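## Task

Scene 1: r1 begins in the laboratory and r2 in the reception. The door joining the rooms is locked, but a service window stands open. Get the one sample tube that is in the reception fully seated inside the green rack on the lab bench, and the rack has to remain on that bench. Failure if a sample tube ever touches the floor, or if either robot topples or finishes leaning. At the end the gripper must release and the robot must back away; a result that holds only because a robot is still holding it does not count.

## Robot and tools

Setup: two identical Hello Robot Stretch 4 robots, r1 and r2. Each has an omni-wheel base, a lift that slides up a mast, an arm that telescopes straight forward, a three-joint wrist (yaw, pitch, roll) and a two-finger gripper. Each is about 1.6 m tall; the base rim lies within 0.23 m of the base origin. Cameras per robot: <name>_head_camera, <name>_head_left_camera, <name>_head_right_camera, <name>_wrist_camera. The plan is usually for r2 to pick up tubes in reception and hand or set them through the window so r1 can carry them to the rack.

Frames: the base frame sits on the floor under the base centre, x forward, y left, z up. hand_pose is reported in it (a point between the open fingertips; with all wrist joints at 0 its axes equal the base axes), though the printed value can be off. The odometry frame is the base frame as it was when the scene began. Each robot reports only in its own frames, so relative positions between robots come only from images, lidar_m and wrist_depth_mm.

execute_actions: argument actions is a list holding one action or none (empty list = just report state and pictures). An action is an object keyed by "r1" and/or "r2". Per robot you may give base, joints, or both, plus optional pace and contact_limits; or give end_of_arm by itself. Everything in one action starts at once.
- base: exactly one relative move from where the base last measured itself: {"translate_m": d} straight, forward positive, -2 to 2 m; {"strafe_m": d} sideways, left positive, -2 to 2 m; {"rotate_rad": d} in place, counter-clockwise positive, -3.2 to 3.2 rad.
- joints: absolute targets by name, each a single number: lift_m 0 to 1.2; arm_m 0 to 0.55 (extension); wrist_yaw_rad -1.134 to 4.276 (0 forward, + to the left, 3.14 stowed; over 3.4 the arm may block); wrist_pitch_rad -1.117 to 4.259 (0 level, 1.57 pointing down); wrist_roll_rad -1.117 to 4.259 (0 fingers level, + clockwise viewed from behind); gripper_m -0.038 to 0.141, the fingertip gap, negative means fingers squeeze each other. Out-of-range joint targets are clipped and reported; any other bad value or unknown key rejects the whole call.
- pace: "slow", "default", "fast", "max" (base up to 0.1/0.3/0.4/0.6 m/s and 1/2/3/4 rad/s; slower when lift above 0.2, down to 0.3 m/s and 1 rad/s at 1.2).
- contact_limits: {"arm_m": value} from 0 (gentlest) to 0.75 (firmest), default 0.5.
- end_of_arm: "enable_torque" re-powers wrist or gripper motors that shut off.
- cameras: list of camera names, [] for none, omitted or ["all"] for all.
One action lasts at most 15 s. A robot or joint left out may keep pushing toward an older target. If any result reports a stop, later motion calls in that same reply are skipped. Starting tip: lift_m 0.4 with wrist_yaw_rad 0 together unfolds the wrist.

wait: seconds 0 to 10; nothing new is commanded. zoom_image: camera plus region [x0, y0, x1, y1] in pixels from the image's top-left, at most 504x504, on a camera from the latest full result. finished_scene: scene number 1 or 2; irreversible, and the goal must already hold.

Results: base_status and joint_status describe how the last motions ended: "done" (for the base, wheels turned the full amount even if slipping), "off_target", "contact_stop_at_<key>" (something blocked it; that part goes slack, a lift may sink, a base may roll), "limit_stop_at_<name>" (e.g. tilt above 6 degrees makes lift, arm and wheels slack until upright; own_body means about to hit itself), "time_out", "torque_fault" (wrist motor went limp; send enable_torque). on_its_own lists uncommanded behaviour; "held at" is the target held, not the position. base_odometry counts wheel turns; heading -3.142 to 3.142, left positive. If turned_by_wheels and turned_by_imu differ by over ~0.1 rad, suspect a hit or slip. base_tilt in degrees, forward and right positive, with a fixed bias up to ~1.5. motor_effort is percent of maximum, peak in brackets; for wheel_0..2 positive means turning right. lidar_m gives 12 sectors of 30 degrees, first straight ahead, going counter-clockwise (4th left, 7th behind, 10th right); "-" means nothing seen or closer than 0.25 m; it misses glass and thin legs. wrist_depth_mm is a 7x7 grid of depths, 100 to 2000 mm.

Gripping: command a gap smaller than the object; squeezing harder pulls it toward the wrist. Gripper reading and "done" do not prove a grasp; check effort and images. If fingertips jam on a surface, raise the lift.

Avoid: robots pressing or bumping into each other (no state line reports touching, and a base already in contact presses hard with millimetres more drive); two-robot carries, since travel can differ by ~3 cm per metre; driving or turning with over 1 kg held and arm_m above 0.2, especially fast; strong pushes with a high gripper; tubes falling or hitting the floor; knocking the rack off the bench; torque faults. Loose items may get nudged occasionally.

Each tool is called after ">>>" by a JSON object that holds its "op" and its "data".

## Session

I'll start by looking at the current state of the scene.

>>> {"op": "execute_actions", "data": {"actions": []}}

Scene clock: 0.00 s.
r1.base_odometry: x=+0.000 y=+0.000 heading=+0.000 (m, m, rad; r1's odometry frame)
r1.turned_by_wheels: +0.000 (rad since the last result)
r1.turned_by_imu: +0.000 (rad since the last result)
r1.base_tilt: forward=+0.3 right=-0.4 (deg)
r1.lidar_m: 1.01 0.92 1.02 1.09 1.07 1.16 1.70 3.28 1.20 1.08 3.09 1.28
r1.base_status: not commanded
r1.joint_positions: lift_m=+0.134 arm_m=+0.000 wrist_yaw_rad=+3.114 wrist_pitch_rad=+0.005 wrist_roll_rad=-0.018 gripper_m=+0.057
r1.joint_status: not commanded
r1.motor_effort: lift_m=+19 arm_m=-1 wrist_yaw_rad=+1 wrist_pitch_rad=-6 wrist_roll_rad=+1 gripper_m=-1 wheel_0=+0 wheel_1=+0 wheel_2=+0 (%)
r1.hand_pose: x=-0.1154 y=+0.0952 z=+0.3102 quat_wxyz=(+0.014, -0.003, -0.009, +1.000) (m; r1's base frame)
r1.wrist_depth_mm: - 142 - - 1618 1255 1008 / - 133 - - 1618 1255 1008 / - 125 182 - 1618 1255 1008 / 108 140 226 - 1618 1255 1025 / 139 - - - 1661 1255 1025 / 1576 1537 213 1397 198 1182 1025 / 976 960 820 156 854 759 842
r2.base_odometry: x=+0.000 y=+0.000 heading=+0.000 (m, m, rad; r2's odometry frame)
r2.turned_by_wheels: +0.000 (rad since the last result)
r2.turned_by_imu: +0.000 (rad since the last result)
r2.base_tilt: forward=-0.8 right=-0.1 (deg)
r2.lidar_m: 2.41 1.44 1.32 1.34 1.06 0.96 0.99 1.06 1.80 1.11 0.88 1.46
r2.base_status: not commanded
r2.joint_positions: lift_m=+0.256 arm_m=+0.002 wrist_yaw_rad=+3.230 wrist_pitch_rad=-0.001 wrist_roll_rad=-0.016 gripper_m=+0.057
r2.joint_status: not commanded
r2.motor_effort: lift_m=+17 arm_m=+1 wrist_yaw_rad=-1 wrist_pitch_rad=-6 wrist_roll_rad=+2 gripper_m=-2 wheel_0=+0 wheel_1=+0 wheel_2=+0 (%)
r2.hand_pose: x=-0.1226 y=+0.0616 z=+0.4340 quat_wxyz=(-0.044, +0.001, -0.008, +0.999) (m; r2's base frame)
r2.wrist_depth_mm: - - 137 1138 1078 960 878 / - - 135 1160 1078 946 866 / - - 135 1118 1060 960 866 / - 116 136 1138 1060 960 878 / 192 1430 1255 1118 1060 960 854 / 213 1464 212 1138 217 960 866 / 213 1098 1118 154 1008 931 866
pictures: r1_head_camera, r1_head_left_camera, r1_head_right_camera, r1_wrist_camera, r2_head_camera, r2_head_left_camera, r2_head_right_camera, r2_wrist_camera
Images, in order (width x height): r1_head_camera 420x560, r1_head_left_camera 420x672, r1_head_right_camera 420x672, r1_wrist_camera 616x392, r2_head_camera 420x560, r2_head_left_camera 420x672, r2_head_right_camera 420x672, r2_wrist_camera 616x392.

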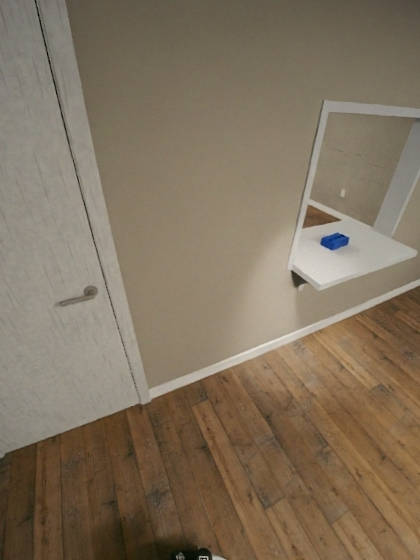

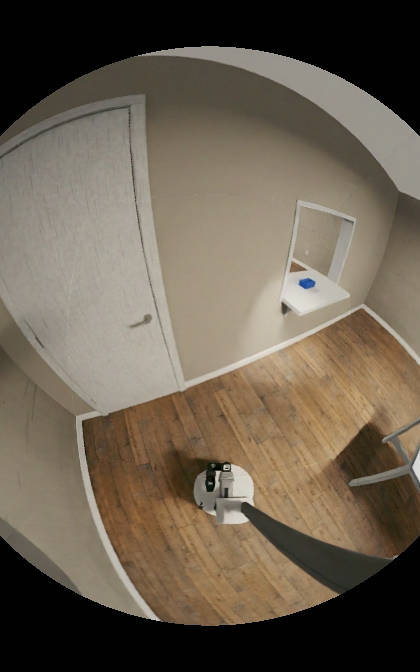

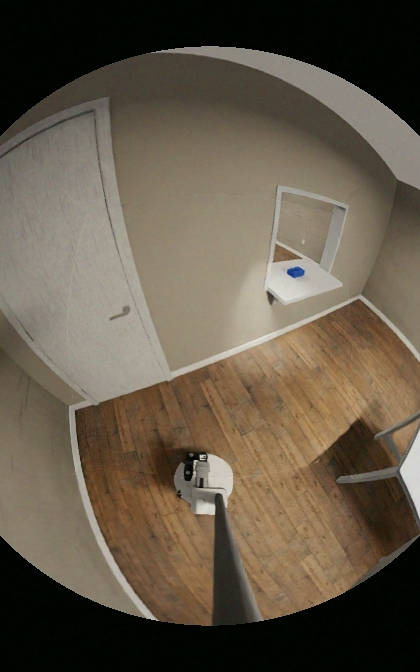

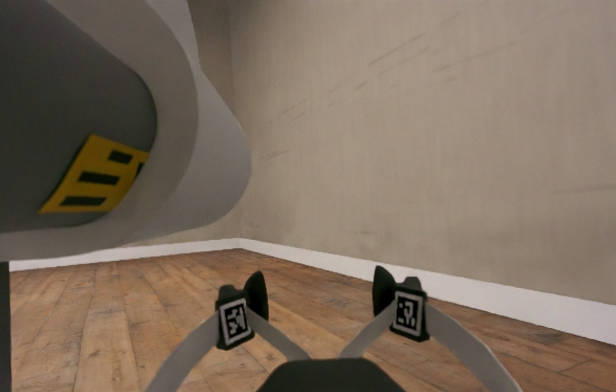

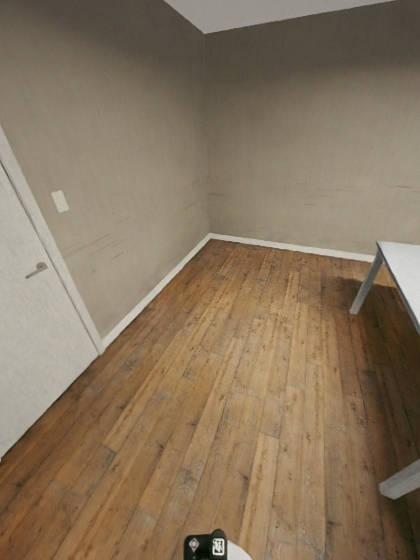

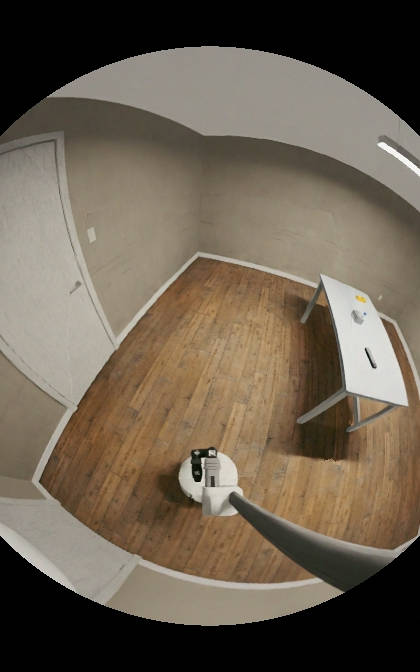

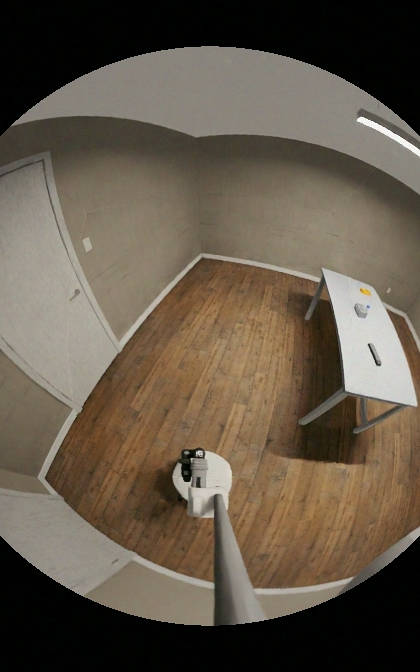

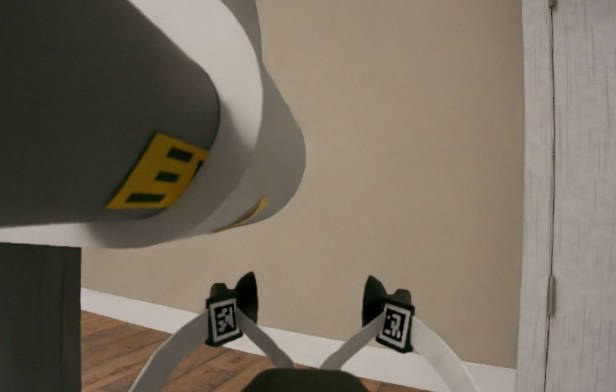

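>>> {"op": "zoom_image", "data": {"camera": "r2_head_right_camera", "region": [290, 250, 420, 440]}}

>>> {"op": "zoom_image", "data": {"camera": "r1_head_camera", "region": [270, 90, 420, 310]}}

>>> {"op": "zoom_image", "data": {"camera": "r1_head_right_camera", "region": [290, 380, 420, 560]}}

Region (290, 250, 420, 440) of r2_head_right_camera's 420x672 image, scaled by 2.653, with more detail than that image has; it fills the left 345 columns of this view, and the rest is white.

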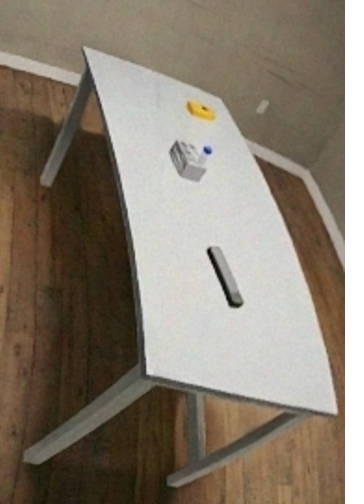

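Region (270, 90, 420, 310) of r1_head_camera's 420x560 image, scaled by 2.291, with more detail than that image has; it fills the left 344 columns of this view, and the rest is white.

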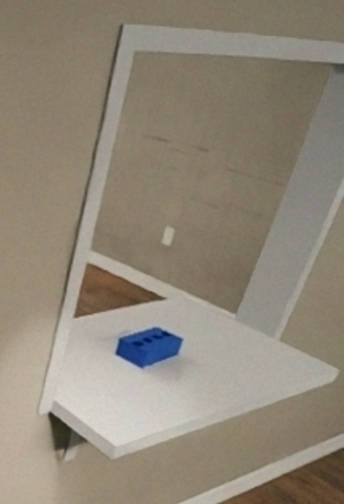

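Region (290, 380, 420, 560) of r1_head_right_camera's 420x672 image, scaled by 2.800, with more detail than that image has.

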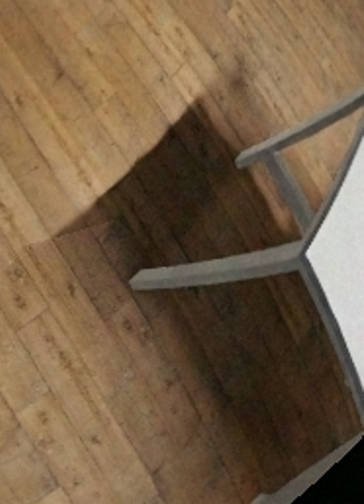

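>>> {"op": "execute_actions", "data": {"actions": [{"r1": {"base": {"rotate_rad": -1.117}, "pace": "fast"}, "r2": {"base": {"rotate_rad": -1.915}, "pace": "fast"}}], "cameras": ["r1_head_camera", "r1_head_right_camera", "r2_head_camera", "r2_head_left_camera", "r2_head_right_camera"]}}

Scene clock: 42.17 s.
r1.base_odometry: x=+0.000 y=+0.000 heading=-1.117 (m, m, rad; r1's odometry frame)
r1.turned_by_wheels: -1.117 (rad since the last result)
r1.turned_by_imu: -1.125 (rad since the last result)
r1.base_tilt: forward=+0.4 right=-0.3 (deg)
r1.lidar_m: 3.64 1.29 1.02 0.94 1.00 1.14 1.09 1.12 1.54 3.28 1.28 1.07
r1.base_status: done
r1.joint_positions: lift_m=+0.134 arm_m=+0.000 wrist_yaw_rad=+3.114 wrist_pitch_rad=+0.005 wrist_roll_rad=-0.018 gripper_m=+0.057
r1.joint_status: not commanded
r1.motor_effort: lift_m=+19(19) arm_m=+0(0) wrist_yaw_rad=+1(1) wrist_pitch_rad=-6(7) wrist_roll_rad=-1(1) gripper_m=-1(3) wheel_0=-1(7) wheel_1=-2(10) wheel_2=-1(8) (%)
r1.hand_pose: x=-0.1154 y=+0.0952 z=+0.3102 quat_wxyz=(+0.014, -0.003, -0.009, +1.000) (m; r1's base frame)
r1.wrist_depth_mm: - 141 1229 1255 1255 1255 1255 / - 133 1229 1229 1255 1229 1255 / - 125 182 1229 1255 1229 1229 / 108 140 226 1205 1229 1255 1229 / 139 1229 1205 1229 1229 1229 1255 / 1205 1182 213 1229 198 1205 1205 / 960 960 820 156 866 768 831
r2.base_odometry: x=+0.000 y=+0.000 heading=-1.914 (m, m, rad; r2's odometry frame)
r2.turned_by_wheels: -1.914 (rad since the last result)
r2.turned_by_imu: -1.892 (rad since the last result)
r2.base_tilt: forward=-0.8 right=+0.1 (deg)
r2.lidar_m: 3.34 0.90 0.85 3.28 1.98 1.40 1.33 1.38 1.00 0.95 1.01 1.04
r2.base_status: done
r2.joint_positions: lift_m=+0.256 arm_m=+0.002 wrist_yaw_rad=+3.230 wrist_pitch_rad=-0.001 wrist_roll_rad=-0.016 gripper_m=+0.057
r2.joint_status: not commanded
r2.motor_effort: lift_m=+17(17) arm_m=+0(0) wrist_yaw_rad=-1(1) wrist_pitch_rad=-6(7) wrist_roll_rad=+3(1) gripper_m=-2(3) wheel_0=+2(9) wheel_1=+1(14) wheel_2=+3(14) (%)
r2.hand_pose: x=-0.1226 y=+0.0616 z=+0.4340 quat_wxyz=(-0.044, +0.001, -0.008, +0.999) (m; r2's base frame)
r2.wrist_depth_mm: - - 137 1537 1499 1397 1397 / - - 135 1430 1430 1430 1366 / - - 135 1464 1464 1430 1366 / - 116 137 1464 1430 1397 1397 / 192 1499 1537 1464 1464 1366 1366 / 213 1537 211 1464 218 1366 1397 / 213 1098 1138 155 1098 1160 1160
pictures: r1_head_camera, r1_head_right_camera, r2_head_camera, r2_head_left_camera, r2_head_right_camera
Images, in order (width x height): r1_head_camera 420x560, r1_head_right_camera 420x672, r2_head_camera 420x560, r2_head_left_camera 420x672, r2_head_right_camera 420x672.

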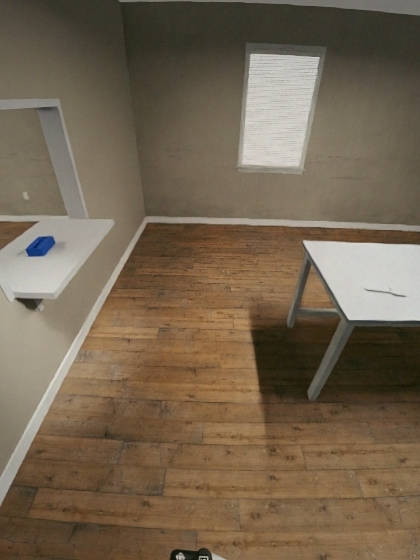

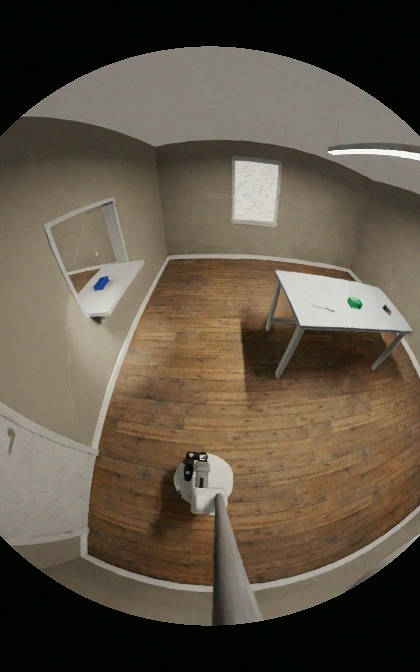

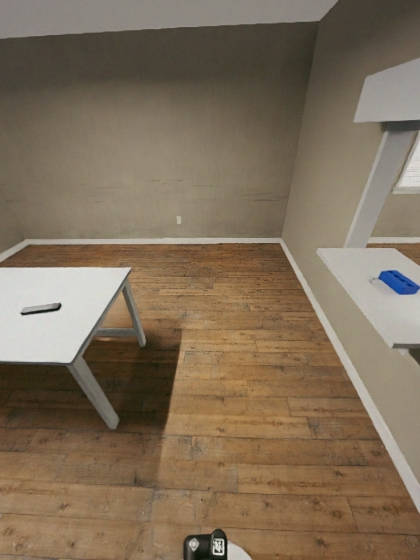

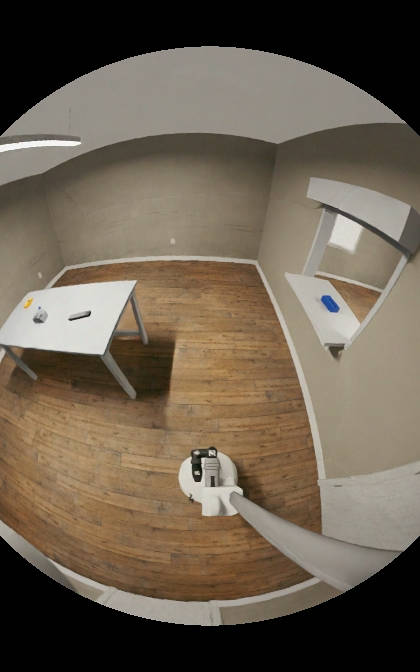

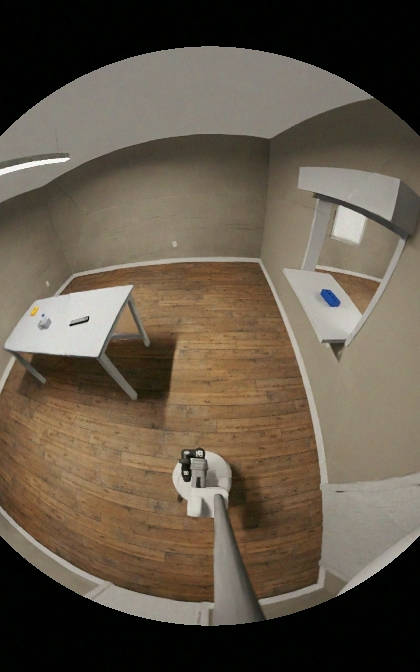

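>>> {"op": "zoom_image", "data": {"camera": "r1_head_right_camera", "region": [260, 250, 420, 390]}}

>>> {"op": "zoom_image", "data": {"camera": "r2_head_left_camera", "region": [0, 270, 150, 410]}}

>>> {"op": "zoom_image", "data": {"camera": "r2_head_camera", "region": [300, 220, 420, 370]}}

Region (260, 250, 420, 390) of r1_head_right_camera's 420x672 image, scaled by 3.150, with more detail than that image has; it fills the top 441 rows of this view, and the rest is white.

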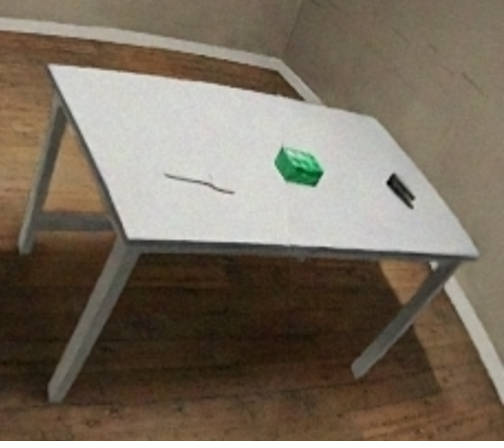

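Region (0, 270, 150, 410) of r2_head_left_camera's 420x672 image, scaled by 3.360, with more detail than that image has; it fills the top 470 rows of this view, and the rest is white.

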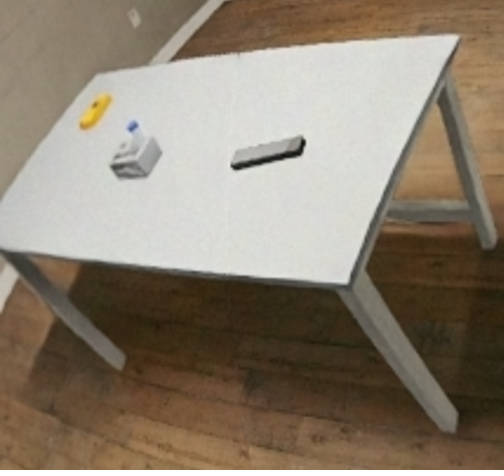

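Region (300, 220, 420, 370) of r2_head_camera's 420x560 image, scaled by 3.360, with more detail than that image has; it fills the left 403 columns of this view, and the rest is white.

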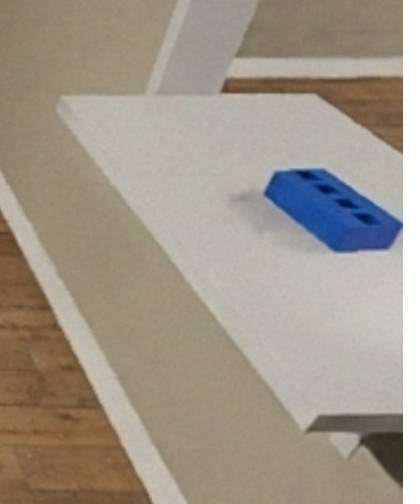

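>>> {"op": "execute_actions", "data": {"actions": [{"r1": {"base": {"strafe_m": -1.45}, "joints": {"lift_m": 0.8, "wrist_yaw_rad": 0, "gripper_m": 0.12}, "pace": "fast"}, "r2": {"base": {"strafe_m": 1.36}, "joints": {"lift_m": 0.8, "wrist_yaw_rad": 0, "gripper_m": 0.12}, "pace": "fast"}}], "cameras": ["r1_head_camera", "r1_wrist_camera", "r2_head_camera", "r2_wrist_camera"]}}

Scene clock: 58.57 s.
r1.base_odometry: x=-1.303 y=-0.635 heading=-1.117 (m, m, rad; r1's odometry frame)
r1.turned_by_wheels: +0.000 (rad since the last result)
r1.turned_by_imu: -0.004 (rad since the last result)
r1.base_tilt: forward=+0.4 right=-0.4 (deg)
r1.lidar_m: 0.88 0.91 2.47 2.38 1.56 1.13 1.09 1.13 1.54 1.84 1.93 0.91
r1.base_status: done
r1.joint_positions: lift_m=+0.800 arm_m=+0.000 wrist_yaw_rad=+0.000 wrist_pitch_rad=+0.005 wrist_roll_rad=-0.018 gripper_m=+0.120
r1.joint_status: all done
r1.motor_effort: lift_m=+21(23) arm_m=+0(0) wrist_yaw_rad=+0(5) wrist_pitch_rad=-6(6) wrist_roll_rad=+0(2) gripper_m=-2(4) wheel_0=+1(12) wheel_1=+1(11) wheel_2=+0(1) (%)
r1.hand_pose: x=+0.4591 y=-0.0874 z=+0.9765 quat_wxyz=(+1.000, -0.009, +0.003, +0.000) (m; r1's base frame)
r1.wrist_depth_mm: - - - - - - - / - - - - - - - / - - - - - - - / - - - - - - - / - - - - - - - / 1138 991 215 991 878 206 904 / 715 699 676 147 683 661 699
r2.base_odometry: x=+1.281 y=-0.458 heading=-1.914 (m, m, rad; r2's odometry frame)
r2.turned_by_wheels: +0.000 (rad since the last result)
r2.turned_by_imu: +0.007 (rad since the last result)
r2.base_tilt: forward=-0.7 right=+0.0 (deg)
r2.lidar_m: 0.59 0.63 0.85 1.92 1.94 1.43 1.35 1.43 1.92 2.31 0.86 0.63
r2.base_status: done
r2.joint_positions: lift_m=+0.800 arm_m=+0.002 wrist_yaw_rad=+0.000 wrist_pitch_rad=-0.001 wrist_roll_rad=-0.016 gripper_m=+0.120
r2.joint_status: all done
r2.motor_effort: lift_m=+21(23) arm_m=+0(0) wrist_yaw_rad=+0(8) wrist_pitch_rad=-7(6) wrist_roll_rad=+1(1) gripper_m=+0(2) wheel_0=+2(13) wheel_1=-1(16) wheel_2=+0(1) (%)
r2.hand_pose: x=+0.4610 y=-0.0874 z=+0.9781 quat_wxyz=(+1.000, -0.008, +0.000, +0.000) (m; r2's base frame)
r2.wrist_depth_mm: - - - - - - - / - - - - - - - / - - - - - - - / - - - - - - - / - - - - - - - / 842 798 676 976 904 904 - / 603 591 615 154 634 603 683
pictures: r1_head_camera, r1_wrist_camera, r2_head_camera, r2_wrist_camera
camera_calibration (this result's frames):
r1_wrist_camera: T_world_to_cam=[[0.0269754, -0.999565, -0.0118858, -0.0806452], [0.02283, 0.0125031, -0.999661, 1.03084], [0.999375, 0.0266949, 0.0231573, -0.258126], [0, 0, 0, 1]] pos_world=[0.236606, -0.0866083, 1.03551]
r2_wrist_camera: T_world_to_cam=[[-0.00420277, -0.998379, 0.0567573, -0.148526], [-0.00123464, -0.0567526, -0.998388, 1.03243], [0.99999, -0.00426607, -0.000994123, -0.232756], [0, 0, 0, 1]] pos_world=[0.233405, -0.0906851, 1.03897]
Images, in order (width x height): r1_head_camera 420x560, r1_wrist_camera 616x392, r2_head_camera 420x560, r2_wrist_camera 616x392.

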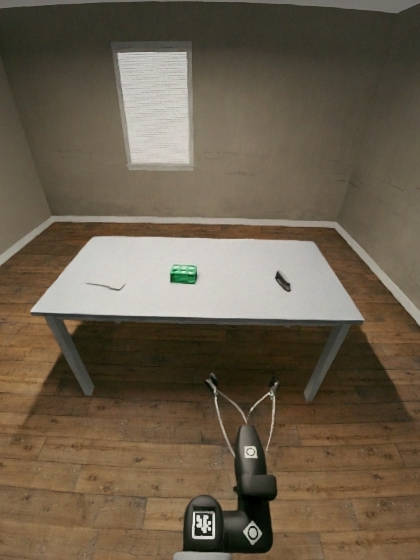

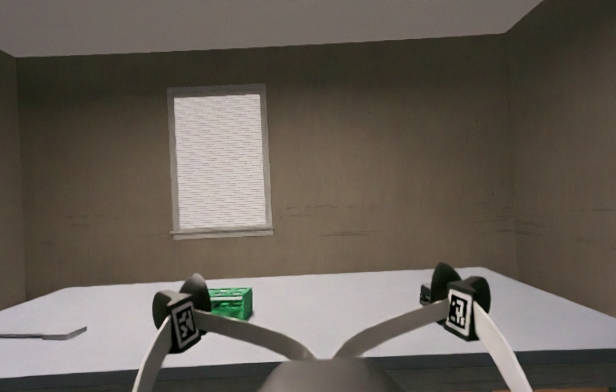

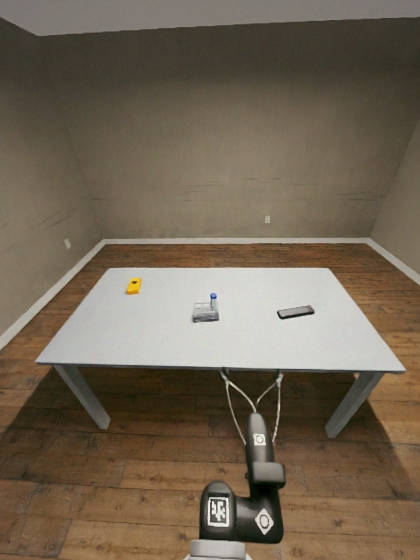

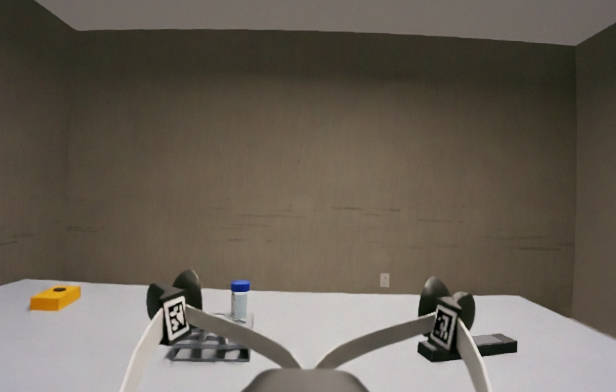

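>>> {"op": "zoom_image", "data": {"camera": "r2_head_camera", "region": [175, 280, 245, 335]}}

>>> {"op": "zoom_image", "data": {"camera": "r1_head_camera", "region": [155, 250, 215, 300]}}

>>> {"op": "zoom_image", "data": {"camera": "r2_wrist_camera", "region": [140, 260, 300, 392]}}

Region (175, 280, 245, 335) of r2_head_camera's 420x560 image, scaled by 7.200, with more detail than that image has; it fills the top 396 rows of this view, and the rest is white.

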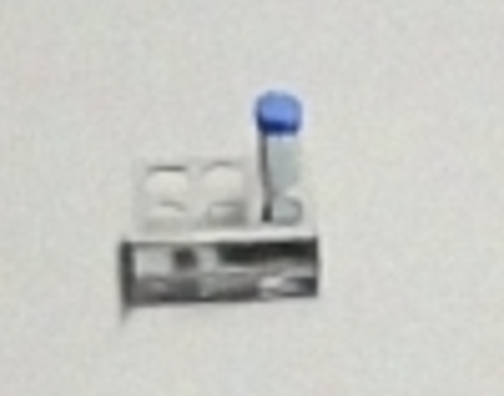

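Region (155, 250, 215, 300) of r1_head_camera's 420x560 image, scaled by 8.400, with more detail than that image has.

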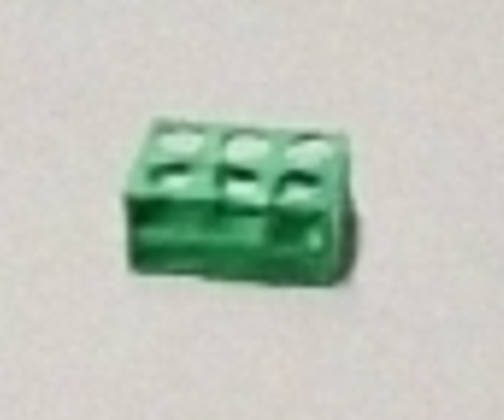

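Region (140, 260, 300, 392) of r2_wrist_camera's 616x392 image, scaled by 3.150; it fills the top 416 rows of this view, and the rest is white.

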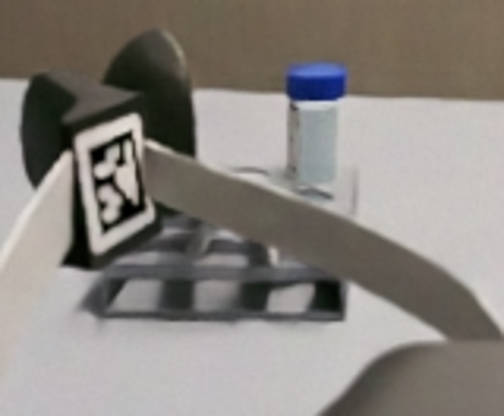

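>>> {"op": "execute_actions", "data": {"actions": [{"r1": {"base": {"strafe_m": 0.25}, "joints": {"lift_m": 1.1, "wrist_pitch_rad": 1.57}, "pace": "fast"}, "r2": {"base": {"strafe_m": 0.12}, "joints": {"lift_m": 1.1, "wrist_pitch_rad": 1.57}, "pace": "fast"}}], "cameras": ["r1_head_camera", "r2_head_camera"]}}

Scene clock: 80.17 s.
r1.base_odometry: x=-1.079 y=-0.526 heading=-1.117 (m, m, rad; r1's odometry frame)
r1.turned_by_wheels: +0.000 (rad since the last result)
r1.turned_by_imu: +0.000 (rad since the last result)
r1.base_tilt: forward=+0.3 right=-0.4 (deg)
r1.lidar_m: 0.87 0.92 2.20 2.13 1.57 1.17 1.10 1.13 1.56 2.09 1.29 0.89
r1.base_status: done
r1.joint_positions: lift_m=+1.100 arm_m=+0.000 wrist_yaw_rad=+0.000 wrist_pitch_rad=+1.570 wrist_roll_rad=-0.018 gripper_m=+0.120
r1.joint_status: all done
r1.motor_effort: lift_m=+21(23) arm_m=-1(1) wrist_yaw_rad=+1(1) wrist_pitch_rad=+0(1) wrist_roll_rad=+0(0) gripper_m=+2(0) wheel_0=+0(9) wheel_1=+0(11) wheel_2=+0(1) (%)
r1.hand_pose: x=+0.1708 y=-0.0874 z=+0.9896 quat_wxyz=(+0.707, -0.006, +0.707, +0.006) (m; r1's base frame)
r1.wrist_depth_mm: 1229 1255 1229 1255 1229 1229 1255 / 1255 1255 1255 1229 1229 1229 1229 / 1255 1229 1229 1229 1229 1229 1229 / 1229 1229 1229 1229 1229 1229 1229 / 1255 1229 1060 1008 1229 1229 1229 / 1229 1229 215 1008 1229 206 1205 / 1229 1229 1229 147 1205 1205 1205
r2.base_odometry: x=+1.394 y=-0.499 heading=-1.914 (m, m, rad; r2's odometry frame)
r2.turned_by_wheels: +0.000 (rad since the last result)
r2.turned_by_imu: +0.002 (rad since the last result)
r2.base_tilt: forward=-0.8 right=+0.0 (deg)
r2.lidar_m: 0.58 0.63 1.88 1.81 1.86 1.41 1.35 1.43 1.91 2.45 0.88 0.63
r2.base_status: done
r2.joint_positions: lift_m=+1.100 arm_m=+0.002 wrist_yaw_rad=+0.000 wrist_pitch_rad=+1.570 wrist_roll_rad=-0.016 gripper_m=+0.120
r2.joint_status: all done
r2.motor_effort: lift_m=+21(23) arm_m=+0(0) wrist_yaw_rad=+1(2) wrist_pitch_rad=+1(2) wrist_roll_rad=+2(2) gripper_m=-1(1) wheel_0=+0(14) wheel_1=+0(15) wheel_2=+0(0) (%)
r2.hand_pose: x=+0.1727 y=-0.0874 z=+0.9894 quat_wxyz=(+0.707, -0.006, +0.707, +0.006) (m; r2's base frame)
r2.wrist_depth_mm: 1042 1205 1229 1182 1205 1205 1205 / 1182 1229 1205 1182 1205 1182 1182 / 1205 1205 1205 1182 1182 1182 1205 / 1255 1205 1205 1182 1205 1182 1229 / 1255 1205 1025 991 1229 1205 1205 / 1205 1205 976 1008 1229 1205 1205 / 1229 1229 1182 153 1205 1182 1160
pictures: r1_head_camera, r2_head_camera
Images, in order (width x height): r1_head_camera 420x560, r2_head_camera 420x560.

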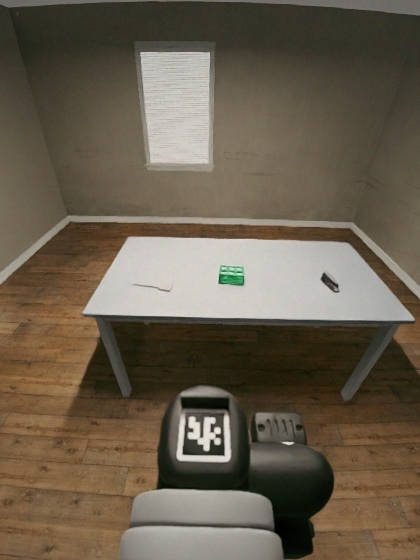

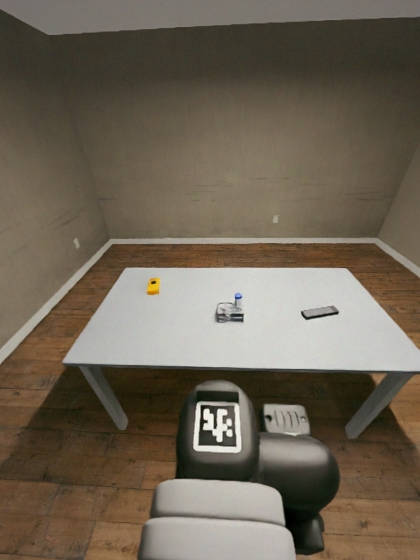

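>>> {"op": "execute_actions", "data": {"actions": [{"r1": {"base": {"translate_m": 0.55}, "joints": {"arm_m": 0.43}, "pace": "fast"}, "r2": {"base": {"translate_m": 0.38}, "joints": {"arm_m": 0.41}, "pace": "fast"}}], "cameras": ["r1_head_camera", "r1_wrist_camera", "r2_head_camera", "r2_wrist_camera"]}}

Scene clock: 85.47 s.
r1.base_odometry: x=-0.838 y=-1.020 heading=-1.117 (m, m, rad; r1's odometry frame)
r1.turned_by_wheels: +0.000 (rad since the last result)
r1.turned_by_imu: -0.001 (rad since the last result)
r1.base_tilt: forward=+0.4 right=-0.3 (deg)
r1.lidar_m: 0.33 0.34 0.50 2.05 2.24 1.74 1.63 1.70 2.18 2.07 0.49 0.35
r1.base_status: done
r1.joint_positions: lift_m=+1.100 arm_m=+0.429 wrist_yaw_rad=+0.000 wrist_pitch_rad=+1.570 wrist_roll_rad=-0.018 gripper_m=+0.120
r1.joint_status: all done
r1.motor_effort: lift_m=+21(22) arm_m=+6(5) wrist_yaw_rad=-1(1) wrist_pitch_rad=+0(1) wrist_roll_rad=+0(0) gripper_m=+0(1) wheel_0=-1(5) wheel_1=+1(5) wheel_2=+0(9) (%)
r1.hand_pose: x=+0.6000 y=-0.0874 z=+0.9896 quat_wxyz=(+0.707, -0.006, +0.707, +0.006) (m; r1's base frame)
r1.wrist_depth_mm: 462 459 459 459 455 455 452 / 459 455 459 455 455 455 452 / 455 455 455 455 452 452 449 / 459 455 452 445 449 449 449 / 455 455 452 445 449 445 449 / 439 452 215 449 449 207 445 / 455 452 449 147 445 445 445
r2.base_odometry: x=+1.266 y=-0.856 heading=-1.914 (m, m, rad; r2's odometry frame)
r2.turned_by_wheels: +0.000 (rad since the last result)
r2.turned_by_imu: +0.002 (rad since the last result)
r2.base_tilt: forward=-0.7 right=+0.1 (deg)
r2.lidar_m: 0.25 0.25 0.32 1.82 1.90 1.84 1.74 1.83 2.50 2.29 0.31 0.25
r2.base_status: done
r2.joint_positions: lift_m=+1.100 arm_m=+0.408 wrist_yaw_rad=+0.000 wrist_pitch_rad=+1.570 wrist_roll_rad=-0.016 gripper_m=+0.120
r2.joint_status: all done
r2.motor_effort: lift_m=+21(21) arm_m=+9(8) wrist_yaw_rad=-2(0) wrist_pitch_rad=+2(1) wrist_roll_rad=+1(2) gripper_m=+0(0) wheel_0=+3(7) wheel_1=+5(11) wheel_2=-3(15) (%)
r2.hand_pose: x=+0.5796 y=-0.0874 z=+0.9895 quat_wxyz=(+0.707, -0.006, +0.707, +0.006) (m; r2's base frame)
r2.wrist_depth_mm: 455 455 455 452 452 449 449 / 455 455 452 449 455 449 449 / 452 455 455 449 449 445 442 / 452 455 449 455 445 445 445 / 459 452 452 452 445 442 445 / 455 452 392 389 452 445 445 / 459 452 452 154 449 439 449
pictures: r1_head_camera, r1_wrist_camera, r2_head_camera, r2_wrist_camera
camera_calibration (this result's frames):
r1_wrist_camera: T_world_to_cam=[[-0.0113911, -0.999573, -0.0269029, -0.0464531], [-0.999499, 0.0121763, -0.0292043, 0.693761], [0.0295194, 0.0265568, -0.999211, 1.19437], [0, 0, 0, 1]] pos_world=[0.657627, -0.0865993, 1.21244]
r2_wrist_camera: T_world_to_cam=[[0.0571328, -0.998357, 0.00443046, -0.132501], [-0.998366, -0.0571292, 0.00093804, 0.632953], [-0.00068339, -0.00447681, -0.99999, 1.2171], [0, 0, 0, 1]] pos_world=[0.640321, -0.0906749, 1.21708]
Images, in order (width x height): r1_head_camera 420x560, r1_wrist_camera 616x392, r2_head_camera 420x560, r2_wrist_camera 616x392.

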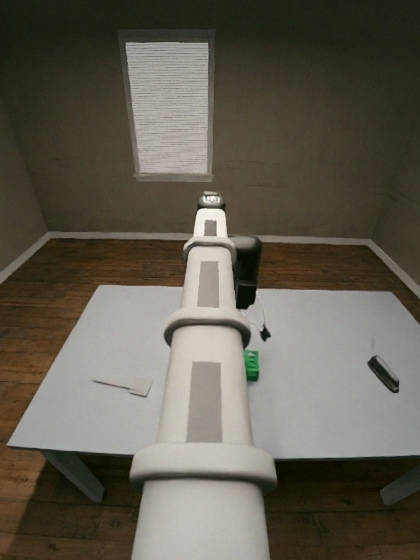

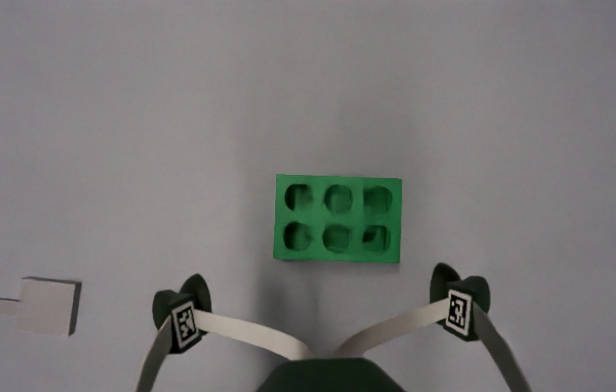

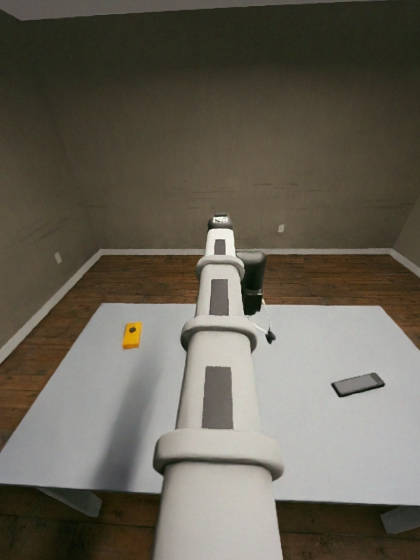

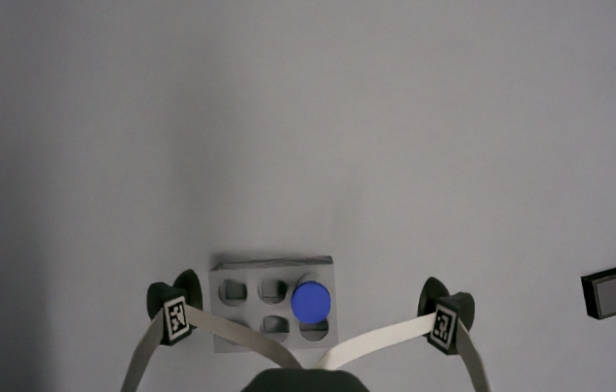

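>>> {"op": "zoom_image", "data": {"camera": "r1_wrist_camera", "region": [260, 160, 420, 280]}}

>>> {"op": "zoom_image", "data": {"camera": "r2_wrist_camera", "region": [200, 240, 360, 360]}}

Region (260, 160, 420, 280) of r1_wrist_camera's 616x392 image, scaled by 3.150; it fills the top 378 rows of this view, and the rest is white.

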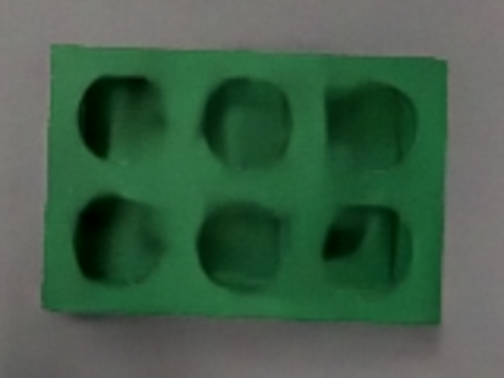

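Region (200, 240, 360, 360) of r2_wrist_camera's 616x392 image, scaled by 3.150; it fills the top 378 rows of this view, and the rest is white.

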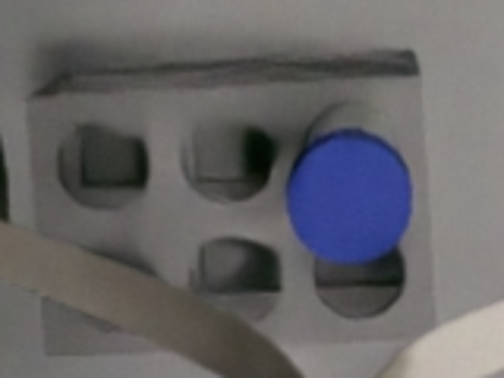

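>>> {"op": "zoom_image", "data": {"camera": "r2_wrist_camera", "region": [130, 250, 490, 392]}}

>>> {"op": "zoom_image", "data": {"camera": "r1_wrist_camera", "region": [140, 250, 500, 392]}}

Region (130, 250, 490, 392) of r2_wrist_camera's 616x392 image, scaled by 1.400; it fills the top 199 rows of this view, and the rest is white.

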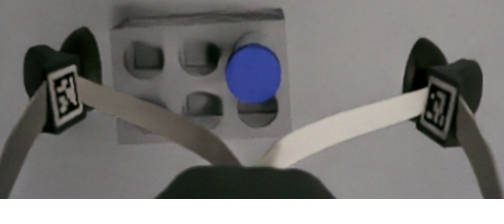

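Region (140, 250, 500, 392) of r1_wrist_camera's 616x392 image, scaled by 1.400; it fills the top 199 rows of this view, and the rest is white.

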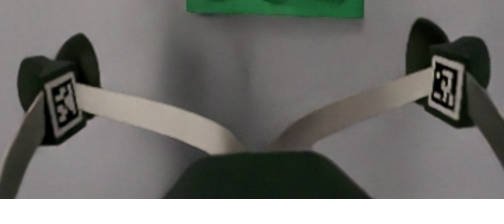

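>>> {"op": "execute_actions", "data": {"actions": [{"r1": {"base": {"strafe_m": -0.018}, "joints": {"arm_m": 0.449, "lift_m": 1.0, "gripper_m": 0.07}, "pace": "fast"}, "r2": {"base": {"strafe_m": -0.004}, "joints": {"arm_m": 0.375, "lift_m": 1.0, "gripper_m": 0.07}, "pace": "fast"}}], "cameras": ["r1_wrist_camera", "r2_wrist_camera", "r2_head_right_camera"]}}

Scene clock: 112.37 s.
r1.base_odometry: x=-0.854 y=-1.028 heading=-1.117 (m, m, rad; r1's odometry frame)
r1.turned_by_wheels: +0.000 (rad since the last result)
r1.turned_by_imu: -0.001 (rad since the last result)
r1.base_tilt: forward=+0.3 right=-0.5 (deg)
r1.lidar_m: 0.34 0.36 0.51 2.07 2.25 1.73 1.63 1.71 2.15 2.07 0.50 0.35
r1.base_status: done
r1.joint_positions: lift_m=+1.000 arm_m=+0.448 wrist_yaw_rad=+0.000 wrist_pitch_rad=+1.570 wrist_roll_rad=-0.018 gripper_m=+0.070
r1.joint_status: all done
r1.motor_effort: lift_m=+17(20) arm_m=+6(6) wrist_yaw_rad=+1(1) wrist_pitch_rad=+0(0) wrist_roll_rad=+0(0) gripper_m=-2(1) wheel_0=+0(7) wheel_1=+0(7) wheel_2=-1(0) (%)
r1.hand_pose: x=+0.6189 y=-0.0874 z=+0.8899 quat_wxyz=(+0.707, -0.006, +0.707, +0.006) (m; r1's base frame)
r1.wrist_depth_mm: 359 357 355 355 355 353 351 / 357 357 355 355 353 353 351 / 357 355 355 353 353 351 351 / 355 353 353 347 349 349 349 / 355 353 353 296 345 349 347 / 353 353 214 349 198 349 345 / 351 351 349 154 347 345 345
r2.base_odometry: x=+1.262 y=-0.855 heading=-1.914 (m, m, rad; r2's odometry frame)
r2.turned_by_wheels: +0.000 (rad since the last result)
r2.turned_by_imu: +0.002 (rad since the last result)
r2.base_tilt: forward=-0.8 right=+0.1 (deg)
r2.lidar_m: 0.25 0.25 0.34 1.81 1.90 1.82 1.74 1.83 2.51 2.29 0.31 0.25
r2.base_status: done
r2.joint_positions: lift_m=+1.000 arm_m=+0.377 wrist_yaw_rad=+0.000 wrist_pitch_rad=+1.570 wrist_roll_rad=-0.016 gripper_m=+0.070
r2.joint_status: all done
r2.motor_effort: lift_m=+15(19) arm_m=-9(11) wrist_yaw_rad=-1(3) wrist_pitch_rad=-1(1) wrist_roll_rad=+1(1) gripper_m=-4(3) wheel_0=+0(8) wheel_1=+3(8) wheel_2=+0(3) (%)
r2.hand_pose: x=+0.5477 y=-0.0874 z=+0.8900 quat_wxyz=(+0.707, -0.006, +0.707, +0.006) (m; r2's base frame)
r2.wrist_depth_mm: 355 353 351 351 351 349 347 / 355 353 351 351 353 349 345 / 355 353 351 353 351 347 347 / 357 353 353 351 349 349 345 / 353 353 345 309 349 345 347 / 353 351 215 290 214 345 345 / 351 351 319 221 349 343 345
pictures: r1_wrist_camera, r2_head_right_camera, r2_wrist_camera
camera_calibration (this result's frames):
r1_wrist_camera: T_world_to_cam=[[-0.0116075, -0.999571, -0.0269001, -0.0487885], [-0.999504, 0.0123861, -0.0289595, 0.70954], [0.0292803, 0.0265506, -0.999219, 1.09434], [0, 0, 0, 1]] pos_world=[0.676579, -0.0866114, 1.11273]
r2_wrist_camera: T_world_to_cam=[[0.0567072, -0.998381, 0.00441145, -0.129995], [-0.99839, -0.0567021, 0.001272, 0.601028], [-0.0010198, -0.00447648, -0.999989, 1.11779], [0, 0, 0, 1]] pos_world=[0.608572, -0.090701, 1.11759]
Images, in order (width x height): r1_wrist_camera 616x392, r2_head_right_camera 420x672, r2_wrist_camera 616x392.

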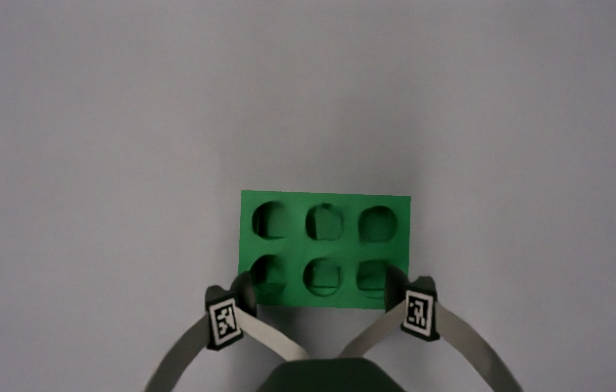

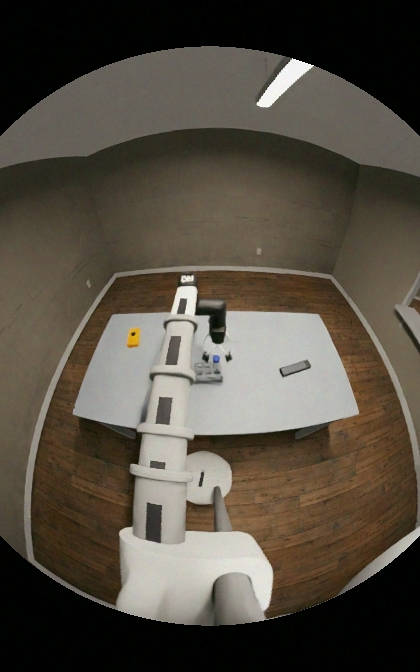

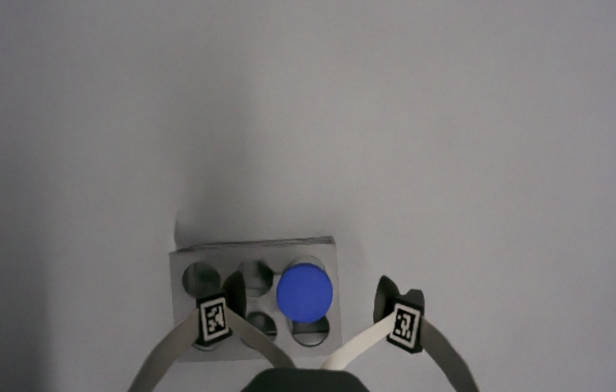

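>>> {"op": "zoom_image", "data": {"camera": "r2_wrist_camera", "region": [190, 230, 440, 392]}}

>>> {"op": "zoom_image", "data": {"camera": "r2_head_right_camera", "region": [180, 320, 250, 400]}}

>>> {"op": "zoom_image", "data": {"camera": "r1_wrist_camera", "region": [200, 180, 450, 360]}}

Region (190, 230, 440, 392) of r2_wrist_camera's 616x392 image, scaled by 2.016; it fills the top 327 rows of this view, and the rest is white.

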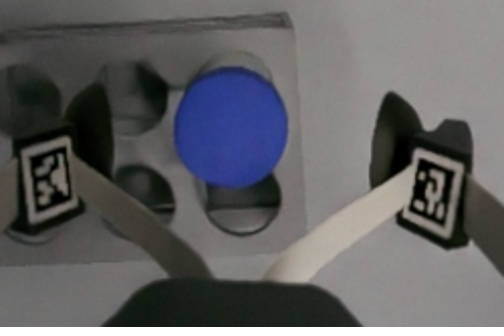

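Region (180, 320, 250, 400) of r2_head_right_camera's 420x672 image, scaled by 6.300, with more detail than that image has; it fills the left 441 columns of this view, and the rest is white.

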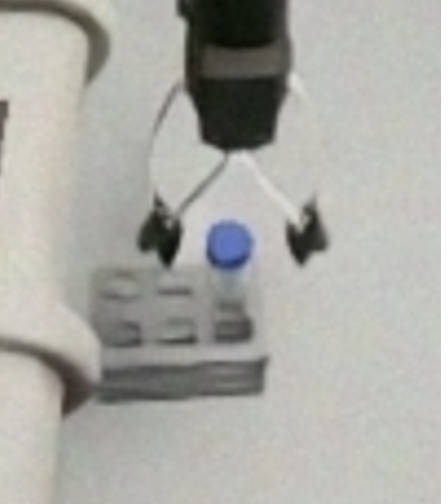

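Region (200, 180, 450, 360) of r1_wrist_camera's 616x392 image, scaled by 2.016; it fills the top 363 rows of this view, and the rest is white.

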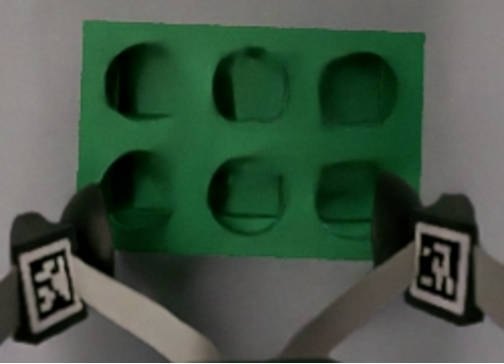

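>>> {"op": "execute_actions", "data": {"actions": [{"r1": {"joints": {"lift_m": 1.05, "gripper_m": 0.03}, "pace": "fast"}, "r2": {"base": {"strafe_m": 0.003}, "joints": {"arm_m": 0.382, "lift_m": 0.978, "gripper_m": 0.05}}}], "cameras": ["r1_wrist_camera", "r2_wrist_camera", "r2_head_right_camera"]}}

Scene clock: 121.77 s.
r1.base_odometry: x=-0.854 y=-1.028 heading=-1.117 (m, m, rad; r1's odometry frame)
r1.turned_by_wheels: +0.000 (rad since the last result)
r1.turned_by_imu: +0.000 (rad since the last result)
r1.base_tilt: forward=+0.3 right=-0.4 (deg)
r1.lidar_m: 0.33 0.34 0.51 2.06 2.27 1.71 1.64 1.70 2.15 2.08 0.50 0.36
r1.base_status: not commanded
r1.joint_positions: lift_m=+1.050 arm_m=+0.448 wrist_yaw_rad=+0.000 wrist_pitch_rad=+1.570 wrist_roll_rad=-0.018 gripper_m=+0.030
r1.joint_status: all done
r1.motor_effort: lift_m=+21(23) arm_m=+6(6) wrist_yaw_rad=+0(1) wrist_pitch_rad=-1(1) wrist_roll_rad=-1(2) gripper_m=-2(2) wheel_0=+0(0) wheel_1=-1(0) wheel_2=+0(1) (%)
r1.hand_pose: x=+0.6189 y=-0.0874 z=+0.9396 quat_wxyz=(+0.707, -0.006, +0.707, +0.006) (m; r1's base frame)
r1.wrist_depth_mm: 410 410 407 407 404 404 402 / 410 407 407 404 404 402 399 / 407 407 404 404 402 399 402 / 407 404 404 397 399 399 399 / 404 404 402 342 399 399 397 / 404 402 402 402 193 399 397 / 402 402 399 152 397 397 397
r2.base_odometry: x=+1.265 y=-0.856 heading=-1.914 (m, m, rad; r2's odometry frame)
r2.turned_by_wheels: +0.000 (rad since the last result)
r2.turned_by_imu: +0.002 (rad since the last result)
r2.base_tilt: forward=-0.9 right=+0.1 (deg)
r2.lidar_m: 0.25 0.25 0.33 1.83 1.89 1.79 1.75 1.82 2.49 2.28 0.33 0.25
r2.base_status: done
r2.joint_positions: lift_m=+0.978 arm_m=+0.380 wrist_yaw_rad=+0.000 wrist_pitch_rad=+1.570 wrist_roll_rad=-0.016 gripper_m=+0.050
r2.joint_status: all done
r2.motor_effort: lift_m=+14(14) arm_m=+9(8) wrist_yaw_rad=-2(1) wrist_pitch_rad=-1(2) wrist_roll_rad=+1(2) gripper_m=-3(5) wheel_0=+0(8) wheel_1=-1(10) wheel_2=+0(1) (%)
r2.hand_pose: x=+0.5514 y=-0.0874 z=+0.8680 quat_wxyz=(+0.707, -0.006, +0.707, +0.006) (m; r2's base frame)
r2.wrist_depth_mm: 332 334 330 330 329 327 327 / 332 332 330 329 329 325 327 / 330 330 330 329 329 329 325 / 332 332 330 329 329 325 329 / 332 330 325 300 330 327 325 / 332 330 212 208 212 325 324 / 332 329 270 156 325 324 324
pictures: r1_wrist_camera, r2_head_right_camera, r2_wrist_camera
camera_calibration (this result's frames):
r1_wrist_camera: T_world_to_cam=[[-0.0116076, -0.999571, -0.0269001, -0.0474511], [-0.999504, 0.0123862, -0.0289594, 0.710982], [0.0292802, 0.0265506, -0.999219, 1.14402], [0, 0, 0, 1]] pos_world=[0.676582, -0.0866114, 1.16244]
r2_wrist_camera: T_world_to_cam=[[0.0567016, -0.998381, 0.00441014, -0.1301], [-0.998391, -0.0566964, 0.00129509, 0.604675], [-0.00104295, -0.00447647, -0.999989, 1.09586], [0, 0, 0, 1]] pos_world=[0.612221, -0.0907013, 1.09564]
Images, in order (width x height): r1_wrist_camera 616x392, r2_head_right_camera 420x672, r2_wrist_camera 616x392.

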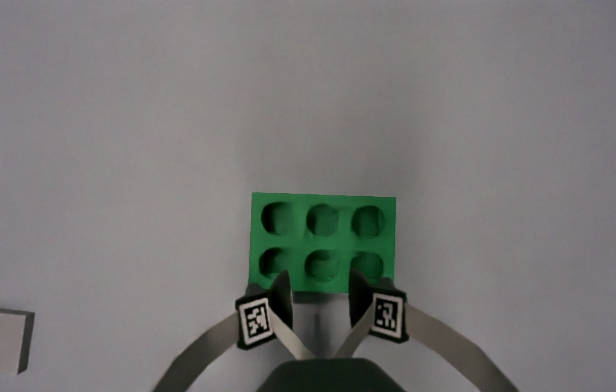

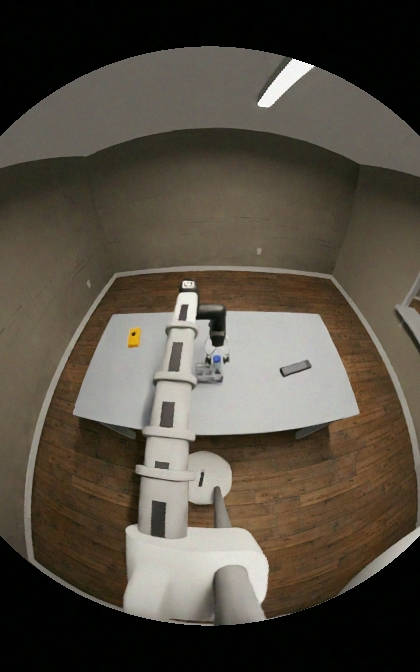

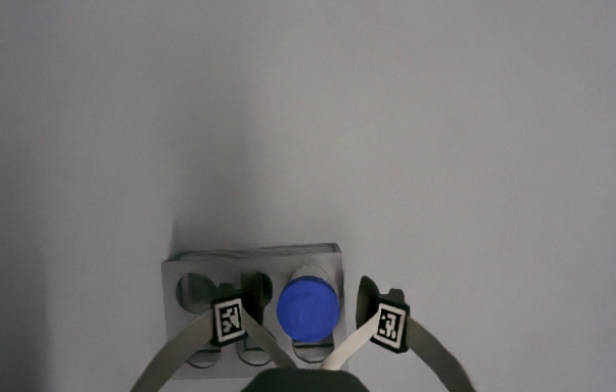

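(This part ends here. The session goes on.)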